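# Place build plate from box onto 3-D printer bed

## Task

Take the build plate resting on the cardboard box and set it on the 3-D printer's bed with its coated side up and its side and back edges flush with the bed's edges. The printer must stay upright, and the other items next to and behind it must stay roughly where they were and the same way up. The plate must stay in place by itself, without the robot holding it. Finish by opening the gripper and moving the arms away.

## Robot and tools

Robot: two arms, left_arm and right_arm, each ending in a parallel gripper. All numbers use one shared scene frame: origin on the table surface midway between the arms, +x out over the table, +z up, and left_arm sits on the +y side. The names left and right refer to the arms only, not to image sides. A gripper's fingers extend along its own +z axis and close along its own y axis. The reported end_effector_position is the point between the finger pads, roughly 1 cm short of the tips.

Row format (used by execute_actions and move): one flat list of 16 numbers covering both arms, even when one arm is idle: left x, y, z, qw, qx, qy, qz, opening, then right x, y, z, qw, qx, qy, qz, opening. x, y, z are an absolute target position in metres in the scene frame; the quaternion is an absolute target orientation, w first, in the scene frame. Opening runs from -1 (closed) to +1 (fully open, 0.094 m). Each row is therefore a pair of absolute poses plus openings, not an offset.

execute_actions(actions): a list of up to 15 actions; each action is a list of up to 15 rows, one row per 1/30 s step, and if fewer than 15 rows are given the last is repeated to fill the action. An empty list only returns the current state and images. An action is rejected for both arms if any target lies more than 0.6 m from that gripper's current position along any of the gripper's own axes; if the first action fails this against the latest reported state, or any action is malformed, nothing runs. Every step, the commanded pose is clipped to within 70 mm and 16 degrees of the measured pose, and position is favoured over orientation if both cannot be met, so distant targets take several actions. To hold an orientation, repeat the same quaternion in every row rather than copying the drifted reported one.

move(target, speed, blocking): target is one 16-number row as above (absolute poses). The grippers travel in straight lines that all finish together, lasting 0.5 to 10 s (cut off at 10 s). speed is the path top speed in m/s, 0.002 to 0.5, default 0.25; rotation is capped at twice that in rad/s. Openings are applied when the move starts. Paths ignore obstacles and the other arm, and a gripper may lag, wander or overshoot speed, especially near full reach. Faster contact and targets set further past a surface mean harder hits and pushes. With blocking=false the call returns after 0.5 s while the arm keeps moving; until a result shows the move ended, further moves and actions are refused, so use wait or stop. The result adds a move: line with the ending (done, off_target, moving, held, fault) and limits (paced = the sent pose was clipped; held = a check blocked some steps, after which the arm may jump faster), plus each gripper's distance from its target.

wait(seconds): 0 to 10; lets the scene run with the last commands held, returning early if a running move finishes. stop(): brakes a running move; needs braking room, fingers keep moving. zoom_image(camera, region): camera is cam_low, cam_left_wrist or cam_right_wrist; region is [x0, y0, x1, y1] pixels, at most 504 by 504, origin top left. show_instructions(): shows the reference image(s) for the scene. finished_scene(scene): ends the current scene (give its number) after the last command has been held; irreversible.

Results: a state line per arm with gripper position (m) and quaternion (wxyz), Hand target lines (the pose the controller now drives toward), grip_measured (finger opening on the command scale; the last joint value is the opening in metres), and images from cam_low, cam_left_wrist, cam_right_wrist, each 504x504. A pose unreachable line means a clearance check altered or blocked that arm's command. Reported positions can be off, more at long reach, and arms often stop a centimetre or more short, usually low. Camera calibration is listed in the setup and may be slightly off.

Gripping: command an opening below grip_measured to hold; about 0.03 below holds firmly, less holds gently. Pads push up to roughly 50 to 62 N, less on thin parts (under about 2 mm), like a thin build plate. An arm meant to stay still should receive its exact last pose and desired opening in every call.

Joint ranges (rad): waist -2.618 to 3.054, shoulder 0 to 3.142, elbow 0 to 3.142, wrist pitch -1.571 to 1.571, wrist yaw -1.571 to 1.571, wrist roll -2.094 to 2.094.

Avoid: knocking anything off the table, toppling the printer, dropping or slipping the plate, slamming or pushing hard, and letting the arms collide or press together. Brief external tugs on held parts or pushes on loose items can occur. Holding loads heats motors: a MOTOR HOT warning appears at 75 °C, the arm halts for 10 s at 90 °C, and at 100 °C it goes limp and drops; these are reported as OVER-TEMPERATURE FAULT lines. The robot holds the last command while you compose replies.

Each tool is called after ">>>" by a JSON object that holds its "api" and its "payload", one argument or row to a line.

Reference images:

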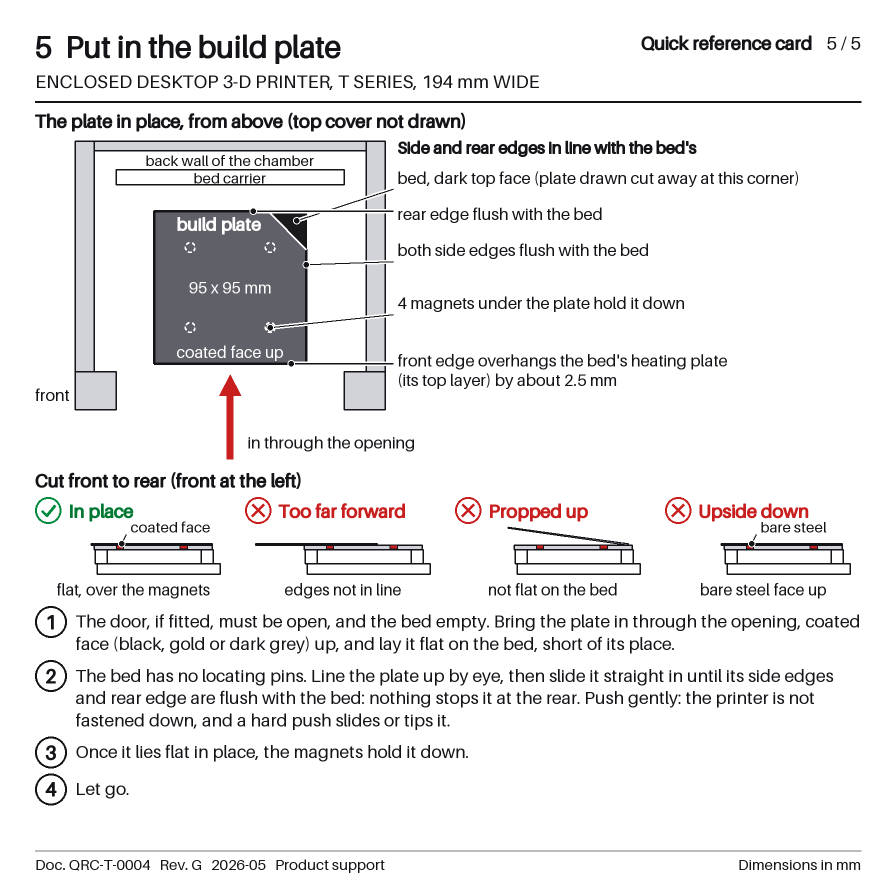

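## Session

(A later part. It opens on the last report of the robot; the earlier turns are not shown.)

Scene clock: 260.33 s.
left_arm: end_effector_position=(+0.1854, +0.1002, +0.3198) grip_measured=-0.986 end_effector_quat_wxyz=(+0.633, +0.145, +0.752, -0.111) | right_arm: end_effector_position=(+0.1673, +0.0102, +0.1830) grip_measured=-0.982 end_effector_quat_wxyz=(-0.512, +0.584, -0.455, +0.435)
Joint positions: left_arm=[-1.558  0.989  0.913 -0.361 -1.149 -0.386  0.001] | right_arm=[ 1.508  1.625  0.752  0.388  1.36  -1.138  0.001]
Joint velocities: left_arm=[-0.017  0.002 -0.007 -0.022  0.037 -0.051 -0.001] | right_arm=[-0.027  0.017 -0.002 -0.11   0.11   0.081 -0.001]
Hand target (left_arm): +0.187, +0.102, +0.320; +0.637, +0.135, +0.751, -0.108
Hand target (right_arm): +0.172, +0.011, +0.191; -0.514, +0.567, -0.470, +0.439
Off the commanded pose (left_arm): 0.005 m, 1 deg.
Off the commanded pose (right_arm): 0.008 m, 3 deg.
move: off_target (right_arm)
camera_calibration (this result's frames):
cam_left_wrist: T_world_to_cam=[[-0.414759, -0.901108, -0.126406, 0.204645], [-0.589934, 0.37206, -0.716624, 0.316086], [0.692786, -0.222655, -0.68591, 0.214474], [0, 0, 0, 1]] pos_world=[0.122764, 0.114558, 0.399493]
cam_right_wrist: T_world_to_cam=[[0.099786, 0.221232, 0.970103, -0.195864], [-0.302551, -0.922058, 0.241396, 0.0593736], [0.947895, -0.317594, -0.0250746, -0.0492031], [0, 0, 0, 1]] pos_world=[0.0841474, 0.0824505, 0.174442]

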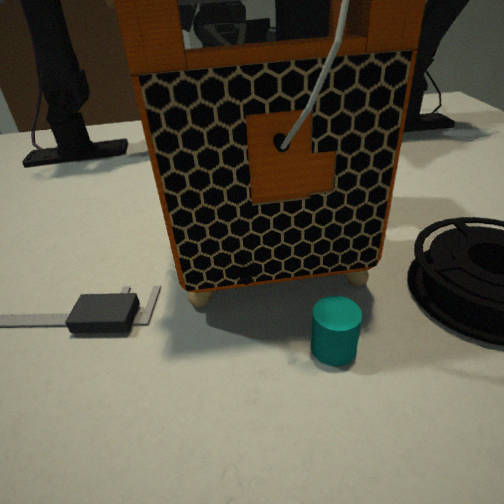

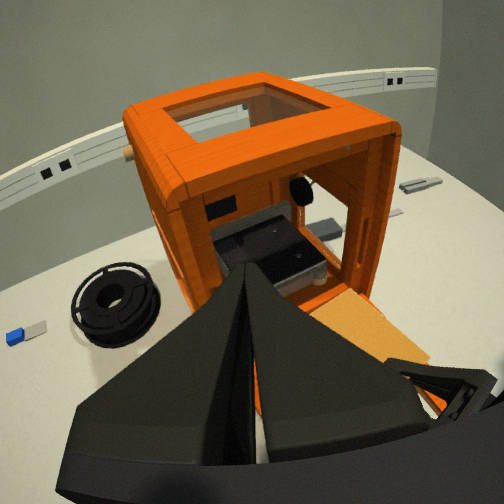

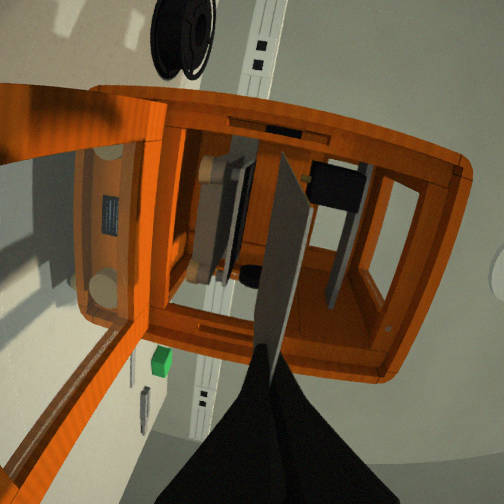

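>>> {"api": "move", "payload": {
  "target": [0.19,0.07,0.32,0.64,0.067,0.763,-0.056,1,0.25,0.006,0.188,0.5175,-0.5648,0.474,-0.4343,-1],
  "speed": 0.08
}}

>>> {"api": "zoom_image", "payload": {
  "camera": "cam_left_wrist",
  "region": [150,150,400,400]
}}

Scene clock: 278.80 s.
left_arm: end_effector_position=(+0.1918, +0.0707, +0.3109) grip_measured=+1.000 end_effector_quat_wxyz=(+0.638, +0.077, +0.765, -0.053) | right_arm: end_effector_position=(+0.2460, +0.0089, +0.1920) grip_measured=-0.982 end_effector_quat_wxyz=(-0.519, +0.565, -0.476, +0.430)
Joint positions: left_arm=[-1.571  1.285  1.125 -0.609 -1.307 -0.734  0.094] | right_arm=[ 1.255  1.669  0.753  0.693  1.148 -1.359  0.001]
Joint velocities: left_arm=[ 0.002  0.017  0.002 -0.125 -0.11  -0.154  0.   ] | right_arm=[ 0.007 -0.007  0.007 -0.007 -0.11  -0.051  0.001]
Hand target (left_arm): +0.190, +0.070, +0.320; +0.642, +0.068, +0.762, -0.057
Hand target (right_arm): +0.250, +0.007, +0.187; -0.516, +0.566, -0.476, +0.432
Off the commanded pose (left_arm): 0.009 m, 1 deg.
Off the commanded pose (right_arm): 0.006 m, 1 deg.
move: done
camera_calibration (this result's frames):
cam_left_wrist: T_world_to_cam=[[-0.246877, -0.960729, -0.126697, 0.151646], [-0.652996, 0.261533, -0.710772, 0.342493], [0.715994, -0.0927405, -0.691919, 0.185626], [0, 0, 0, 1]] pos_world=[0.128177, 0.073333, 0.391085]
cam_right_wrist: T_world_to_cam=[[0.10854, 0.16881, 0.979654, -0.215628], [-0.330348, -0.923346, 0.195708, 0.095477], [0.937597, -0.344869, -0.0444541, -0.117552], [0, 0, 0, 1]] pos_world=[0.165161, 0.0840185, 0.187329]

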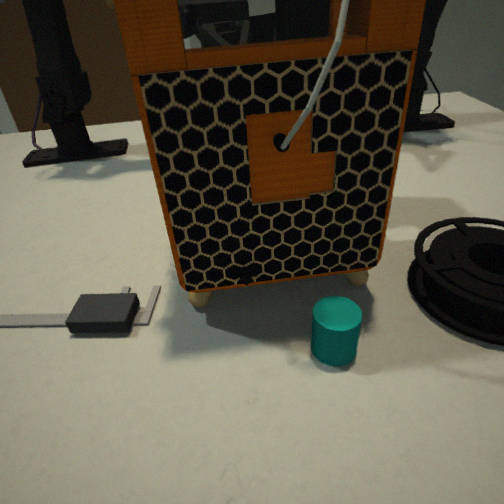

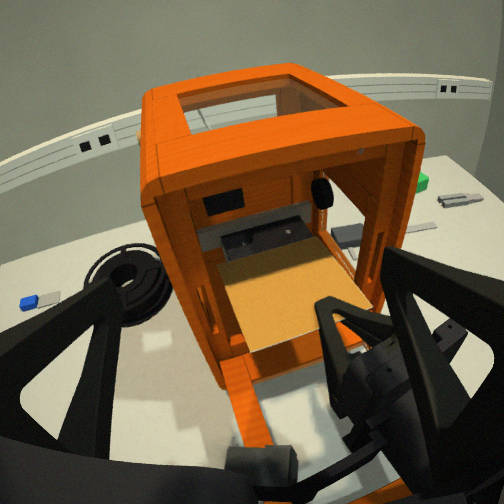

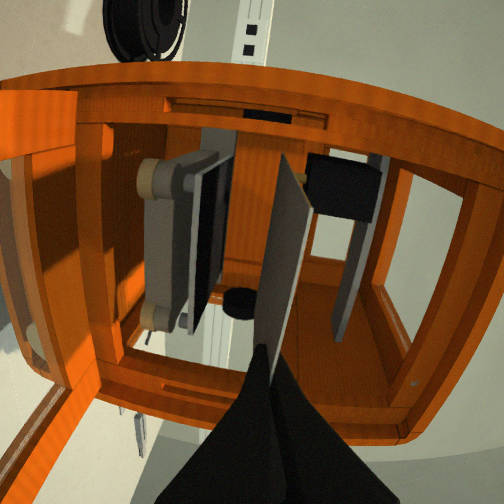

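Region (150, 150, 400, 400) of cam_left_wrist's 504x504 image, scaled by 2.016, with more detail than that image has.

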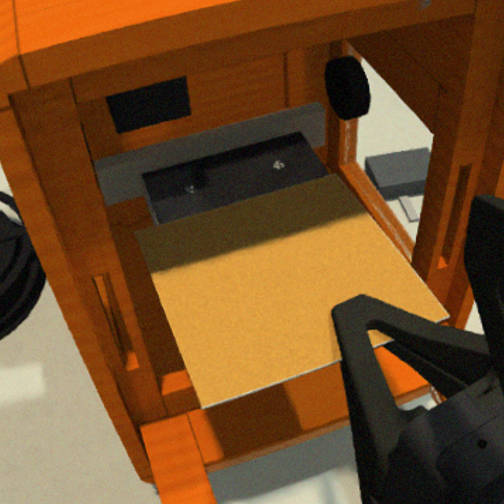

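>>> {"api": "move", "payload": {
  "target": [0.19,0.07,0.32,0.64,0.067,0.763,-0.056,1,0.285,0.006,0.165,0.5175,-0.5648,0.474,-0.4343,-1],
  "speed": 0.04
}}

>>> {"api": "zoom_image", "payload": {
  "camera": "cam_left_wrist",
  "region": [190,180,390,380]
}}

Scene clock: 293.20 s.
left_arm: end_effector_position=(+0.1922, +0.0751, +0.3102) grip_measured=+1.000 end_effector_quat_wxyz=(+0.639, +0.078, +0.764, -0.038) | right_arm: end_effector_position=(+0.2827, +0.0093, +0.1708) grip_measured=-0.982 end_effector_quat_wxyz=(+0.521, -0.561, +0.477, -0.432)
Joint positions: left_arm=[-1.573  1.294  1.139 -0.671 -1.324 -0.769  0.094] | right_arm=[ 1.146  1.783  0.753  0.861  1.046 -1.412  0.001]
Joint velocities: left_arm=[-0.012 -0.017 -0.012 -0.022  0.007 -0.051  0.   ] | right_arm=[-0.007 -0.012 -0.012 -0.007 -0.037 -0.022  0.   ]
Hand target (left_arm): +0.190, +0.070, +0.320; +0.640, +0.067, +0.763, -0.056
Hand target (right_arm): +0.285, +0.006, +0.165; +0.517, -0.565, +0.475, -0.433
Off the commanded pose (left_arm): 0.011 m, 2 deg.
Off the commanded pose (right_arm): 0.007 m, 1 deg.
move: off_target (left_arm)
camera_calibration (this result's frames):
cam_left_wrist: T_world_to_cam=[[-0.22983, -0.961476, -0.150808, 0.160214], [-0.653474, 0.267285, -0.708188, 0.339965], [0.721214, -0.0642133, -0.68973, 0.18146], [0, 0, 0, 1]] pos_world=[0.128109, 0.0748259, 0.390079]
cam_right_wrist: T_world_to_cam=[[0.103962, 0.162558, 0.981207, -0.197819], [-0.335277, -0.923079, 0.188452, 0.114684], [0.936366, -0.348568, -0.0414631, -0.152909], [0, 0, 0, 1]] pos_world=[0.202196, 0.0847206, 0.166149]

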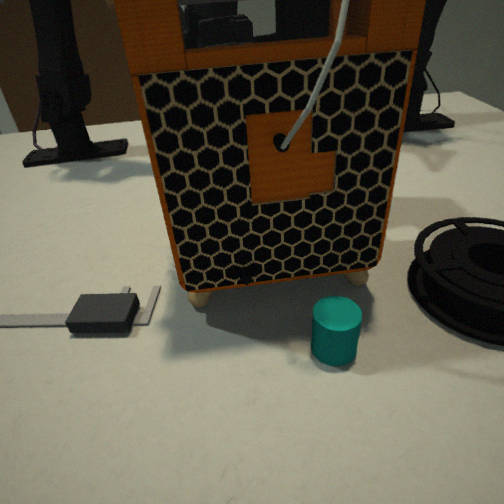

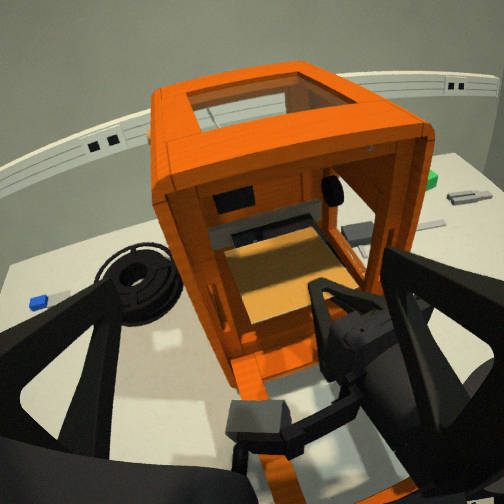

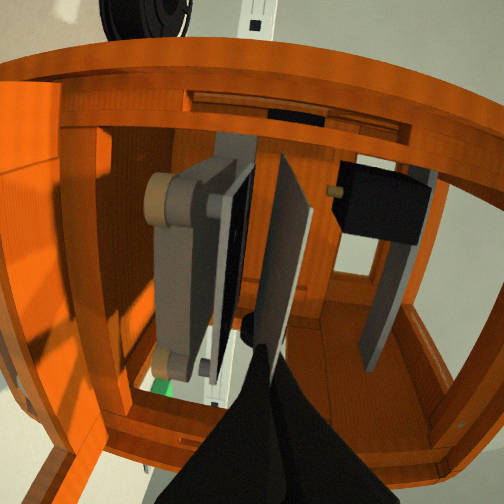

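Region (190, 180, 390, 380) of cam_left_wrist's 504x504 image, scaled by 2.520, with more detail than that image has.

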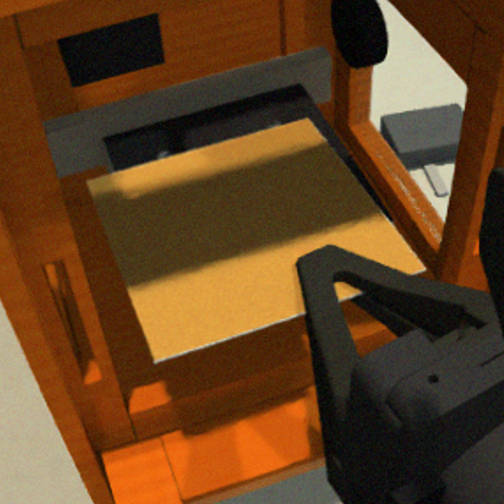

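>>> {"api": "move", "payload": {
  "target": [0.19,0.07,0.32,0.64,0.067,0.763,-0.056,1,0.292,-0.004,0.153,0.5175,-0.5648,0.474,-0.4343,-1],
  "speed": 0.03
}}

>>> {"api": "zoom_image", "payload": {
  "camera": "cam_left_wrist",
  "region": [200,180,380,360]
}}

>>> {"api": "zoom_image", "payload": {
  "camera": "cam_right_wrist",
  "region": [150,120,430,400]
}}

Scene clock: 301.30 s.
left_arm: end_effector_position=(+0.1921, +0.0749, +0.3100) grip_measured=+1.000 end_effector_quat_wxyz=(+0.639, +0.078, +0.765, -0.039) | right_arm: end_effector_position=(+0.2894, -0.0004, +0.1587) grip_measured=-0.982 end_effector_quat_wxyz=(-0.519, +0.563, -0.475, +0.433)
Joint positions: left_arm=[-1.573  1.294  1.139 -0.671 -1.322 -0.771  0.094] | right_arm=[ 1.115  1.802  0.709  0.929  1.015 -1.425  0.001]
Joint velocities: left_arm=[-0.017  0.002 -0.022 -0.051  0.007 -0.081  0.   ] | right_arm=[ 0.012  0.002 -0.002  0.11  -0.051 -0.081 -0.001]
Hand target (left_arm): +0.190, +0.070, +0.320; +0.640, +0.067, +0.763, -0.056
Hand target (right_arm): +0.292, -0.004, +0.153; -0.517, +0.565, -0.475, +0.434
Off the commanded pose (left_arm): 0.011 m, 2 deg.
Off the commanded pose (right_arm): 0.007 m, 0 deg.
move: off_target (left_arm)
camera_calibration (this result's frames):
cam_left_wrist: T_world_to_cam=[[-0.230997, -0.961536, -0.148625, 0.159495], [-0.654429, 0.266588, -0.707569, 0.339844], [0.719974, -0.0661814, -0.690838, 0.182067], [0, 0, 0, 1]] pos_world=[0.128163, 0.0748115, 0.389947]
cam_right_wrist: T_world_to_cam=[[0.104768, 0.169883, 0.979879, -0.185101], [-0.334436, -0.921899, 0.195589, 0.108907], [0.936577, -0.348198, -0.0397705, -0.163415], [0, 0, 0, 1]] pos_world=[0.208865, 0.0749459, 0.153577]

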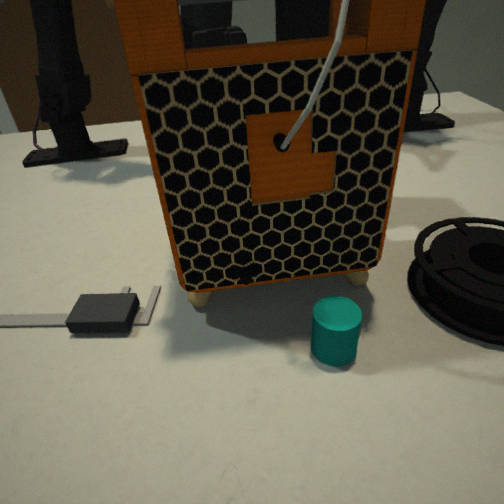

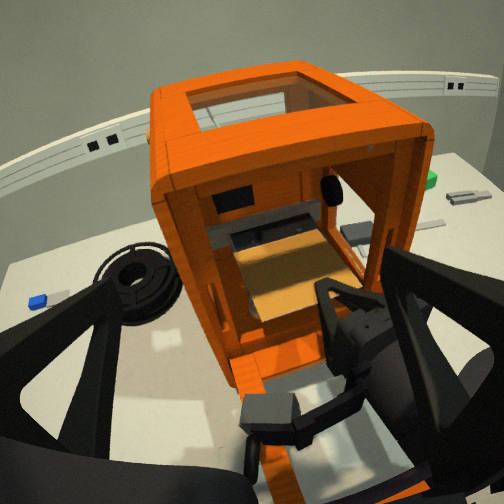

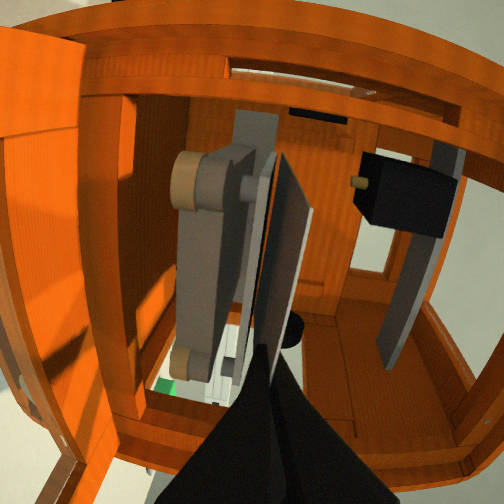

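Region (200, 180, 380, 360) of cam_left_wrist's 504x504 image, scaled by 2.800, with more detail than that image has.

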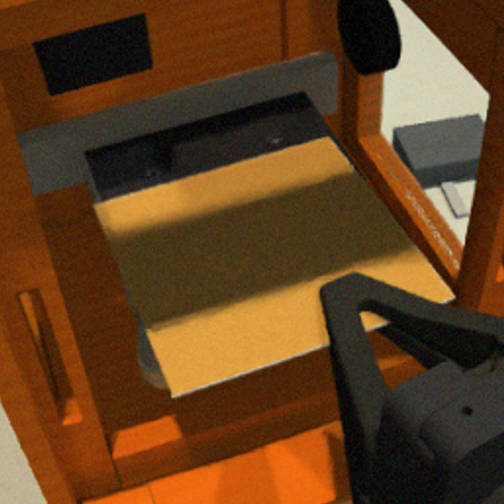

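Region (150, 120, 430, 400) of cam_right_wrist's 504x504 image, scaled by 1.800, with more detail than that image has.

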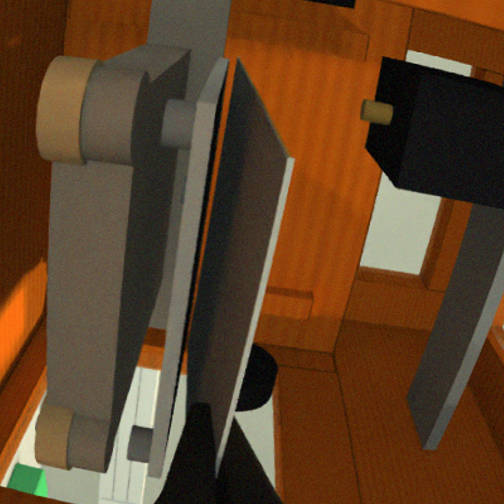

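>>> {"api": "move", "payload": {
  "target": [0.19,0.07,0.32,0.64,0.067,0.763,-0.056,1,0.296,-0.0055,0.146,0.5263,-0.5449,0.4696,-0.4535,-1],
  "speed": 0.02
}}

>>> {"api": "zoom_image", "payload": {
  "camera": "cam_left_wrist",
  "region": [210,190,370,350]
}}

>>> {"api": "zoom_image", "payload": {
  "camera": "cam_right_wrist",
  "region": [150,120,430,400]
}}

Scene clock: 330.70 s.
left_arm: end_effector_position=(+0.1920, +0.0747, +0.3098) grip_measured=+1.000 end_effector_quat_wxyz=(+0.638, +0.078, +0.765, -0.040) | right_arm: end_effector_position=(+0.2923, +0.0054, +0.1543) grip_measured=-0.982 end_effector_quat_wxyz=(+0.537, -0.546, +0.465, -0.443)
Joint positions: left_arm=[-1.573  1.294  1.139 -0.671 -1.32  -0.771  0.094] | right_arm=[ 1.115  1.898  0.709  1.132  1.021 -1.507  0.001]
Joint velocities: left_arm=[-0.012 -0.017 -0.007  0.007  0.022 -0.022  0.   ] | right_arm=[-0.007  0.012 -0.012 -0.007  0.037 -0.11   0.   ]
Hand target (left_arm): +0.190, +0.070, +0.320; +0.640, +0.067, +0.763, -0.056
Hand target (right_arm): +0.296, -0.005, +0.147; +0.526, -0.545, +0.470, -0.454
Off the commanded pose (left_arm): 0.011 m, 2 deg.
Off the commanded pose (right_arm): 0.014 m, 2 deg.
move: off_target (left_arm, right_arm)
camera_calibration (this result's frames):
cam_left_wrist: T_world_to_cam=[[-0.2321, -0.961369, -0.147987, 0.15928], [-0.655009, 0.266951, -0.706895, 0.339587], [0.719092, -0.0671369, -0.691664, 0.182466], [0, 0, 0, 1]] pos_world=[0.128192, 0.0747243, 0.389828]
cam_right_wrist: T_world_to_cam=[[0.0516384, 0.150495, 0.987261, -0.167644], [-0.344922, -0.925057, 0.159054, 0.124808], [0.93721, -0.348741, 0.00414077, -0.171202], [0, 0, 0, 1]] pos_world=[0.212158, 0.0809792, 0.146367]

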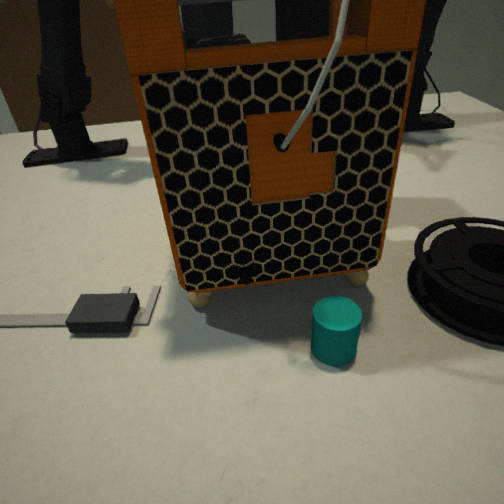

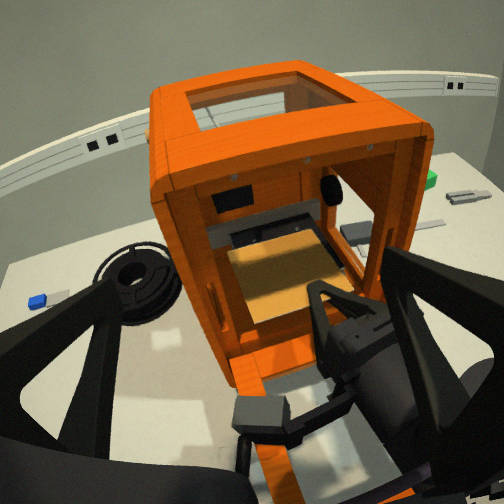

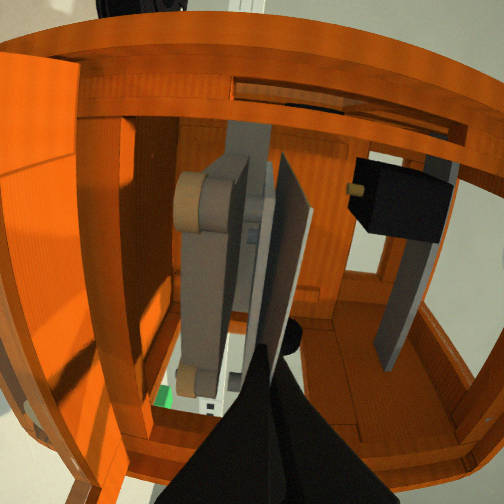

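Region (210, 190, 370, 350) of cam_left_wrist's 504x504 image, scaled by 3.150, with more detail than that image has.

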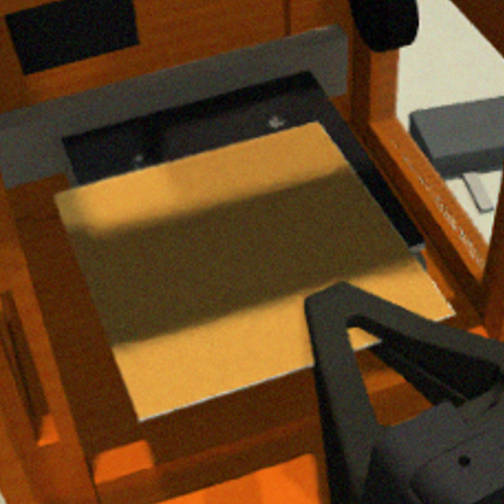

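Region (150, 120, 430, 400) of cam_right_wrist's 504x504 image, scaled by 1.800, with more detail than that image has.

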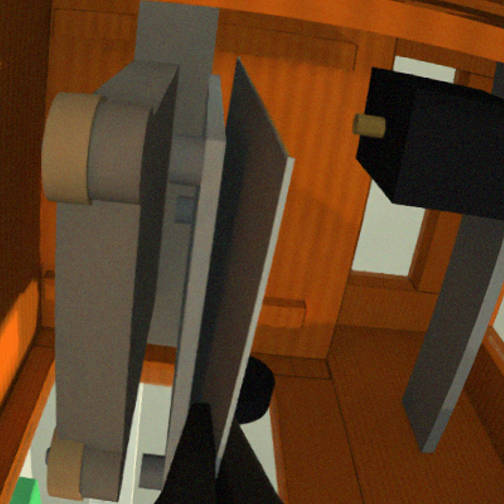

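>>> {"api": "move", "payload": {
  "target": [0.19,0.07,0.32,0.64,0.067,0.763,-0.056,1,0.298,-0.008,0.147,0.5162,-0.5345,0.4813,-0.4648,-1],
  "speed": 0.02
}}

>>> {"api": "zoom_image", "payload": {
  "camera": "cam_left_wrist",
  "region": [210,190,370,350]
}}

Scene clock: 347.90 s.
left_arm: end_effector_position=(+0.1920, +0.0746, +0.3096) grip_measured=+1.000 end_effector_quat_wxyz=(+0.638, +0.078, +0.765, -0.040) | right_arm: end_effector_position=(+0.2935, -0.0022, +0.1549) grip_measured=-0.982 end_effector_quat_wxyz=(+0.528, -0.535, +0.476, -0.456)
Joint positions: left_arm=[-1.573  1.294  1.139 -0.671 -1.319 -0.771  0.094] | right_arm=[ 1.115  1.899  0.709  1.135  1.064 -1.509  0.001]
Joint velocities: left_arm=[-0.017 -0.002 -0.002 -0.022 -0.037 -0.051  0.   ] | right_arm=[-0.012 -0.002 -0.012 -0.081  0.051  0.007  0.   ]
Hand target (left_arm): +0.190, +0.070, +0.320; +0.640, +0.067, +0.763, -0.056
Hand target (right_arm): +0.298, -0.008, +0.147; +0.516, -0.535, +0.482, -0.464
Off the commanded pose (left_arm): 0.012 m, 2 deg.
Off the commanded pose (right_arm): 0.011 m, 2 deg.
move: off_target (left_arm, right_arm)
camera_calibration (this result's frames):
cam_left_wrist: T_world_to_cam=[[-0.232969, -0.961189, -0.147786, 0.15921], [-0.655397, 0.267455, -0.706345, 0.339354], [0.718457, -0.0676985, -0.692269, 0.182743], [0, 0, 0, 1]] pos_world=[0.128209, 0.07464, 0.389737]
cam_right_wrist: T_world_to_cam=[[0.0547922, 0.148819, 0.987345, -0.16806], [-0.385237, -0.90912, 0.158407, 0.130075], [0.92119, -0.389041, 0.00751783, -0.170897], [0, 0, 0, 1]] pos_world=[0.216746, 0.0767786, 0.146614]

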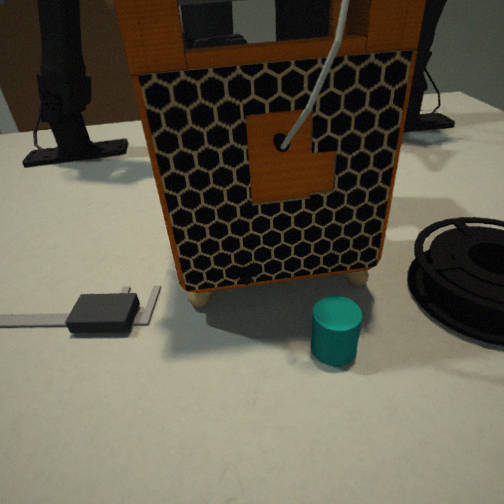

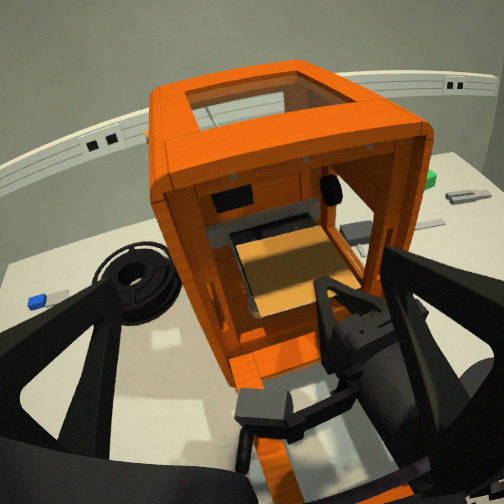

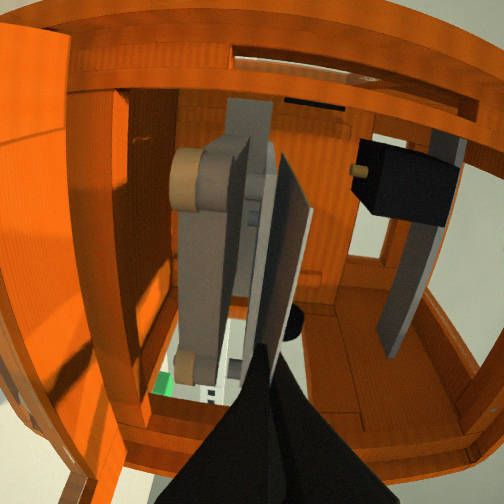

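Region (210, 190, 370, 350) of cam_left_wrist's 504x504 image, scaled by 3.150, with more detail than that image has.

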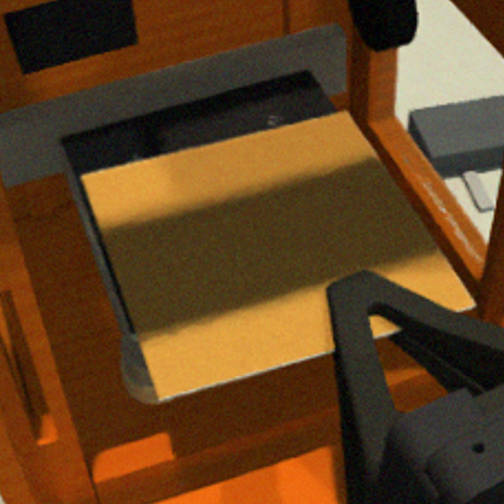

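>>> {"api": "move", "payload": {
  "target": [0.19,0.07,0.32,0.64,0.067,0.763,-0.056,1,0.299,-0.005,0.143,0.5162,-0.5345,0.4813,-0.4648,-1],
  "speed": 0.01
}}

>>> {"api": "zoom_image", "payload": {
  "camera": "cam_left_wrist",
  "region": [210,190,370,350]
}}

>>> {"api": "zoom_image", "payload": {
  "camera": "cam_right_wrist",
  "region": [150,120,430,400]
}}

Scene clock: 361.50 s.
left_arm: end_effector_position=(+0.1919, +0.0745, +0.3095) grip_measured=+1.000 end_effector_quat_wxyz=(+0.638, +0.079, +0.765, -0.040) | right_arm: end_effector_position=(+0.2940, -0.0020, +0.1520) grip_measured=-0.982 end_effector_quat_wxyz=(+0.531, -0.531, +0.478, -0.456)
Joint positions: left_arm=[-1.573  1.294  1.139 -0.671 -1.318 -0.771  0.094] | right_arm=[ 1.115  1.919  0.709  1.167  1.069 -1.509  0.001]
Joint velocities: left_arm=[-0.002 -0.002 -0.007 -0.007 -0.022  0.037  0.   ] | right_arm=[ 0.002  0.002  0.012 -0.037  0.007  0.007 -0.001]
Hand target (left_arm): +0.190, +0.070, +0.320; +0.640, +0.067, +0.763, -0.056
Hand target (right_arm): +0.299, -0.005, +0.143; +0.516, -0.535, +0.481, -0.465
Off the commanded pose (left_arm): 0.012 m, 2 deg.
Off the commanded pose (right_arm): 0.011 m, 2 deg.
move: off_target (left_arm, right_arm)
camera_calibration (this result's frames):
cam_left_wrist: T_world_to_cam=[[-0.233549, -0.961069, -0.147651, 0.159162], [-0.655654, 0.267791, -0.705978, 0.339198], [0.718033, -0.0680726, -0.692672, 0.182927], [0, 0, 0, 1]] pos_world=[0.128221, 0.0745838, 0.389676]
cam_right_wrist: T_world_to_cam=[[0.0509704, 0.138895, 0.988995, -0.164415], [-0.389715, -0.909007, 0.147746, 0.133769], [0.919524, -0.392957, 0.0077969, -0.17079], [0, 0, 0, 1]] pos_world=[0.217557, 0.0773199, 0.144173]

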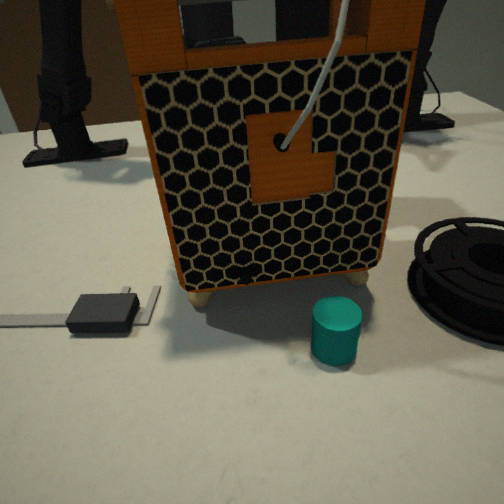

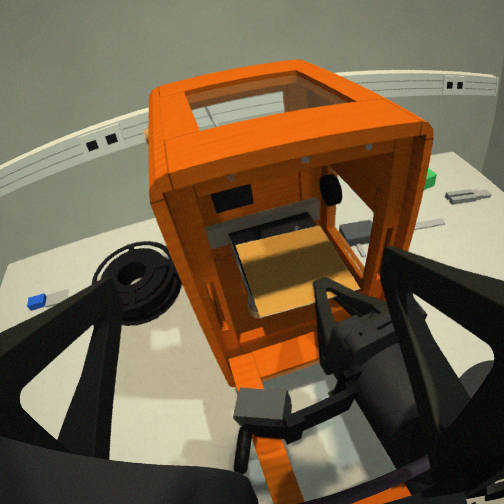

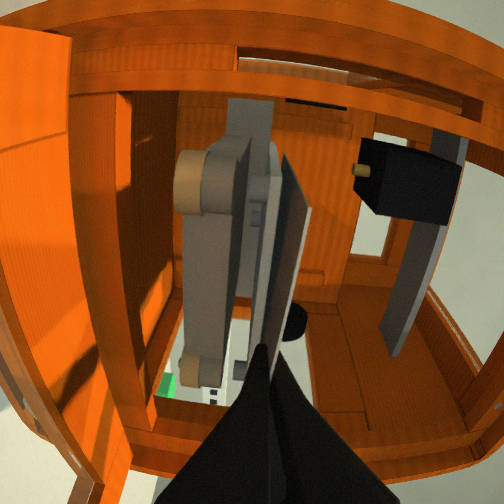

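Region (210, 190, 370, 350) of cam_left_wrist's 504x504 image, scaled by 3.150, with more detail than that image has.

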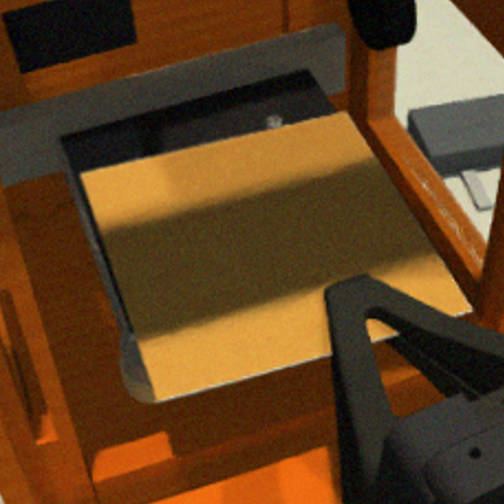

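Region (150, 120, 430, 400) of cam_right_wrist's 504x504 image, scaled by 1.800, with more detail than that image has.

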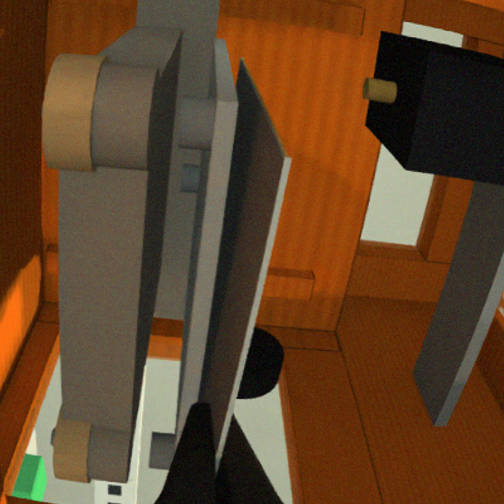

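>>> {"api": "move", "payload": {
  "target": [0.19,0.07,0.32,0.64,0.067,0.763,-0.056,1,0.299,-0.003,0.140,0.5187,-0.537,0.4785,-0.4621,-1],
  "speed": 0.015
}}

>>> {"api": "zoom_image", "payload": {
  "camera": "cam_left_wrist",
  "region": [210,190,370,350]
}}

>>> {"api": "zoom_image", "payload": {
  "camera": "cam_right_wrist",
  "region": [150,120,430,400]
}}

Scene clock: 371.30 s.
left_arm: end_effector_position=(+0.1919, +0.0744, +0.3094) grip_measured=+1.000 end_effector_quat_wxyz=(+0.637, +0.079, +0.766, -0.041) | right_arm: end_effector_position=(+0.2941, -0.0018, +0.1520) grip_measured=-0.982 end_effector_quat_wxyz=(+0.534, -0.527, +0.479, -0.455)
Joint positions: left_arm=[-1.573  1.294  1.139 -0.671 -1.317 -0.771  0.094] | right_arm=[ 1.115  1.928  0.709  1.189  1.069 -1.512  0.001]
Joint velocities: left_arm=[ 0.002 -0.007 -0.007 -0.007  0.022 -0.037  0.   ] | right_arm=[-0.002  0.002 -0.002  0.037  0.007  0.022  0.   ]
Hand target (left_arm): +0.190, +0.070, +0.320; +0.640, +0.067, +0.763, -0.056
Hand target (right_arm): +0.299, -0.004, +0.140; +0.519, -0.537, +0.479, -0.462
Off the commanded pose (left_arm): 0.012 m, 2 deg.
Off the commanded pose (right_arm): 0.013 m, 2 deg.
move: off_target (left_arm, right_arm)
camera_calibration (this result's frames):
cam_left_wrist: T_world_to_cam=[[-0.234418, -0.960889, -0.147448, 0.159091], [-0.656041, 0.268295, -0.705428, 0.338965], [0.717397, -0.0686334, -0.693275, 0.183204], [0, 0, 0, 1]] pos_world=[0.128239, 0.0744995, 0.389584]
cam_right_wrist: T_world_to_cam=[[0.0458234, 0.129567, 0.990511, -0.16315], [-0.391115, -0.910067, 0.137138, 0.136113], [0.9192, -0.393688, 0.00897309, -0.17093], [0, 0, 0, 1]] pos_world=[0.217831, 0.0777176, 0.14447]

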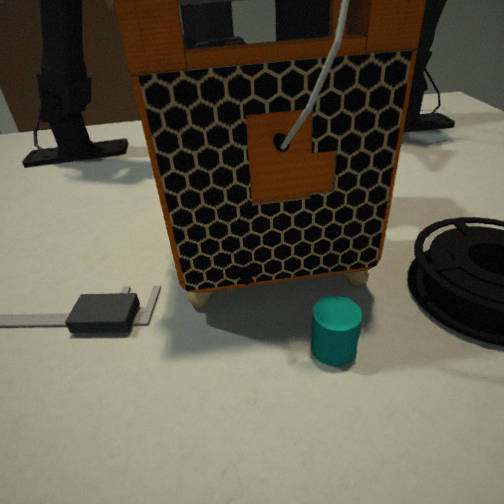

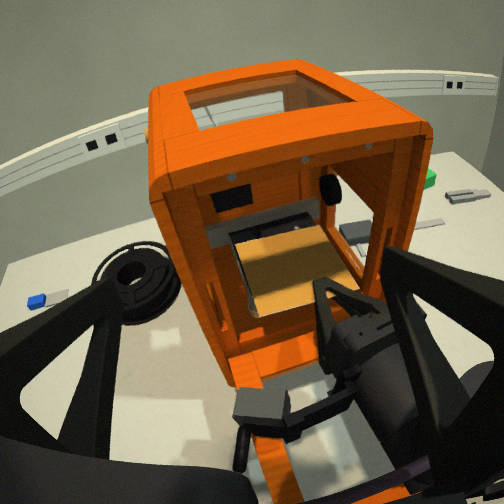

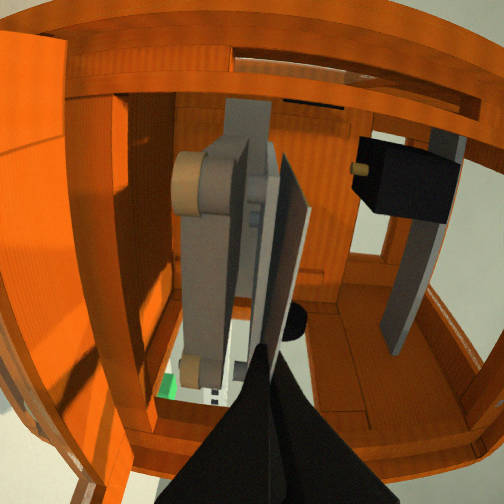

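Region (210, 190, 370, 350) of cam_left_wrist's 504x504 image, scaled by 3.150, with more detail than that image has.

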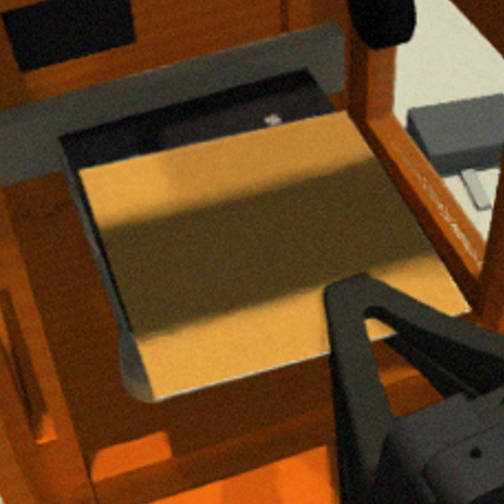

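Region (150, 120, 430, 400) of cam_right_wrist's 504x504 image, scaled by 1.800, with more detail than that image has.

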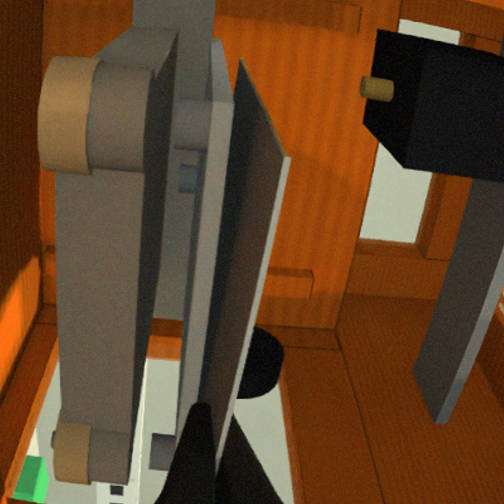

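>>> {"api": "move", "payload": {
  "target": [0.19,0.07,0.32,0.64,0.067,0.763,-0.056,1,0.299,-0.001,0.143,0.5219,-0.5404,0.4747,-0.4585,-1],
  "speed": 0.015
}}

>>> {"api": "zoom_image", "payload": {
  "camera": "cam_left_wrist",
  "region": [210,190,370,350]
}}

Scene clock: 383.67 s.
left_arm: end_effector_position=(+0.1919, +0.0743, +0.3093) grip_measured=+1.000 end_effector_quat_wxyz=(+0.637, +0.079, +0.766, -0.041) | right_arm: end_effector_position=(+0.2941, -0.0018, +0.1523) grip_measured=-0.982 end_effector_quat_wxyz=(+0.535, -0.526, +0.479, -0.456)
Joint positions: left_arm=[-1.573  1.294  1.139 -0.671 -1.317 -0.772  0.094] | right_arm=[ 1.115  1.928  0.709  1.192  1.069 -1.514  0.001]
Joint velocities: left_arm=[-0.012 -0.007  0.002 -0.007 -0.022 -0.022  0.   ] | right_arm=[ 0.002 -0.002  0.002 -0.095  0.022 -0.081 -0.   ]
Hand target (left_arm): +0.190, +0.070, +0.320; +0.640, +0.067, +0.763, -0.056
Hand target (right_arm): +0.299, -0.002, +0.143; +0.522, -0.540, +0.475, -0.458
Off the commanded pose (left_arm): 0.012 m, 2 deg.
Off the commanded pose (right_arm): 0.011 m, 2 deg.
move: off_target (left_arm, right_arm)
camera_calibration (this result's frames):
cam_left_wrist: T_world_to_cam=[[-0.234939, -0.960839, -0.146943, 0.158922], [-0.656361, 0.268325, -0.705119, 0.338863], [0.716934, -0.0692128, -0.693697, 0.183417], [0, 0, 0, 1]] pos_world=[0.128255, 0.0744685, 0.389527]
cam_right_wrist: T_world_to_cam=[[0.0448003, 0.128957, 0.990638, -0.163225], [-0.391236, -0.91016, 0.136174, 0.136257], [0.919199, -0.393674, 0.00967721, -0.17104], [0, 0, 0, 1]] pos_world=[0.217841, 0.0777306, 0.144797]

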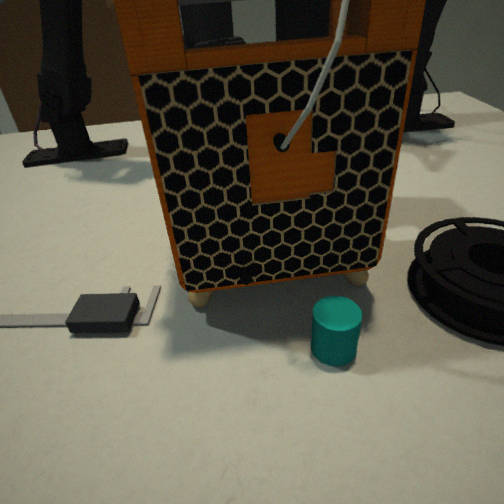

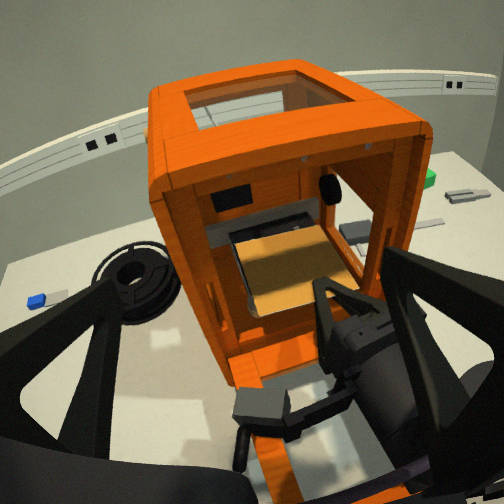

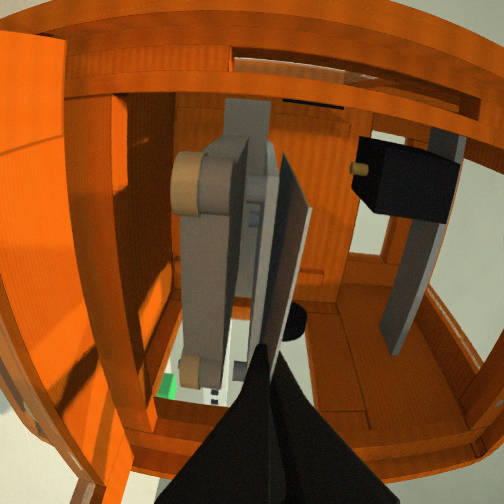

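Region (210, 190, 370, 350) of cam_left_wrist's 504x504 image, scaled by 3.150, with more detail than that image has.

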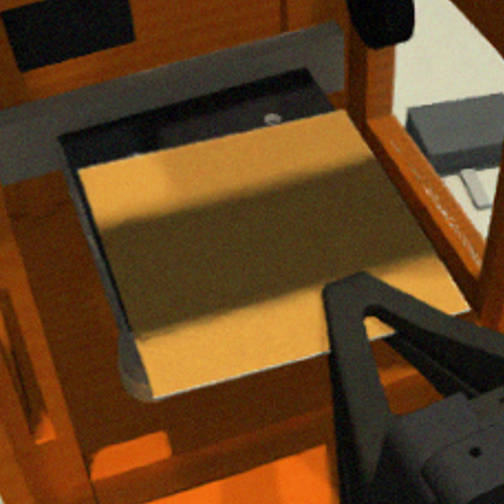

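>>> {"api": "execute_actions", "payload": {
  "actions": [
    [[0.19,0.07,0.32,0.64,0.067,0.763,-0.056,1,0.299,-0.001,0.149,0.5219,-0.5404,0.4747,-0.4585,-1]],
    [[0.19,0.07,0.32,0.64,0.067,0.763,-0.056,1,0.299,-0.001,0.149,0.5219,-0.5404,0.4747,-0.4585,-1]]
  ]
}}

>>> {"api": "zoom_image", "payload": {
  "camera": "cam_left_wrist",
  "region": [210,190,370,350]
}}

Scene clock: 398.67 s.
left_arm: end_effector_position=(+0.1919, +0.0743, +0.3093) grip_measured=+1.000 end_effector_quat_wxyz=(+0.637, +0.079, +0.766, -0.041) | right_arm: end_effector_position=(+0.2941, -0.0018, +0.1516) grip_measured=-0.982 end_effector_quat_wxyz=(+0.532, -0.529, +0.477, -0.458)
Joint positions: left_arm=[-1.573  1.294  1.139 -0.671 -1.317 -0.772  0.094] | right_arm=[ 1.115  1.928  0.709  1.187  1.069 -1.519  0.001]
Joint velocities: left_arm=[-0.022 -0.012  0.002  0.022 -0.007 -0.051  0.   ] | right_arm=[ 0.002 -0.012 -0.002 -0.037  0.037 -0.081  0.   ]
Hand target (left_arm): +0.190, +0.070, +0.320; +0.640, +0.067, +0.763, -0.056
Hand target (right_arm): +0.299, -0.001, +0.149; +0.522, -0.540, +0.475, -0.459
Off the commanded pose (left_arm): 0.012 m, 2 deg.
Off the commanded pose (right_arm): 0.006 m, 2 deg.
camera_calibration (this result's frames):
cam_left_wrist: T_world_to_cam=[[-0.234939, -0.960839, -0.146943, 0.158922], [-0.656361, 0.268325, -0.705119, 0.338863], [0.716934, -0.0692128, -0.693697, 0.183417], [0, 0, 0, 1]] pos_world=[0.128255, 0.0744685, 0.389527]
cam_right_wrist: T_world_to_cam=[[0.0457794, 0.138422, 0.989315, -0.162585], [-0.391026, -0.908845, 0.145258, 0.134896], [0.91924, -0.393498, 0.0125204, -0.171477], [0, 0, 0, 1]] pos_world=[0.217819, 0.0776288, 0.1434]

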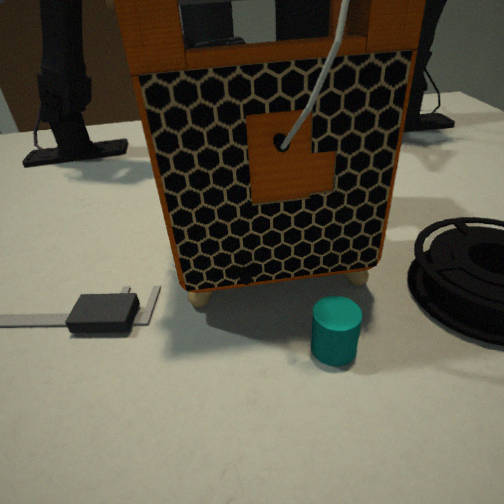

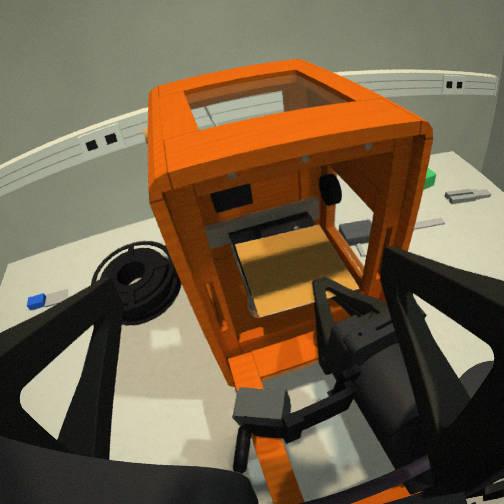

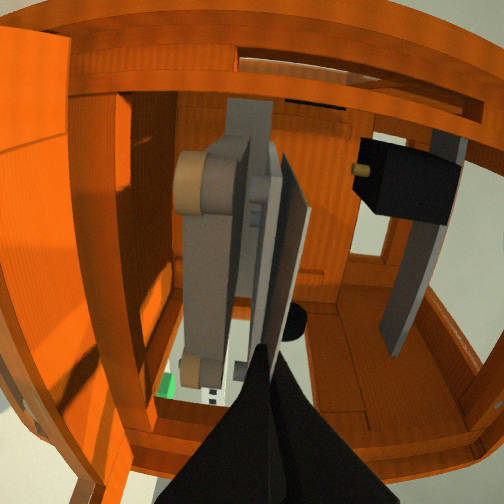

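Region (210, 190, 370, 350) of cam_left_wrist's 504x504 image, scaled by 3.150, with more detail than that image has.

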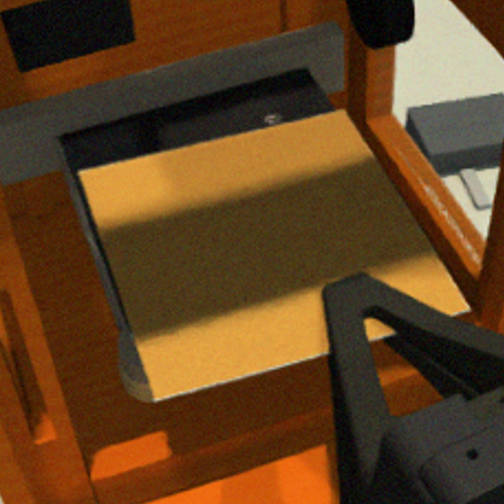

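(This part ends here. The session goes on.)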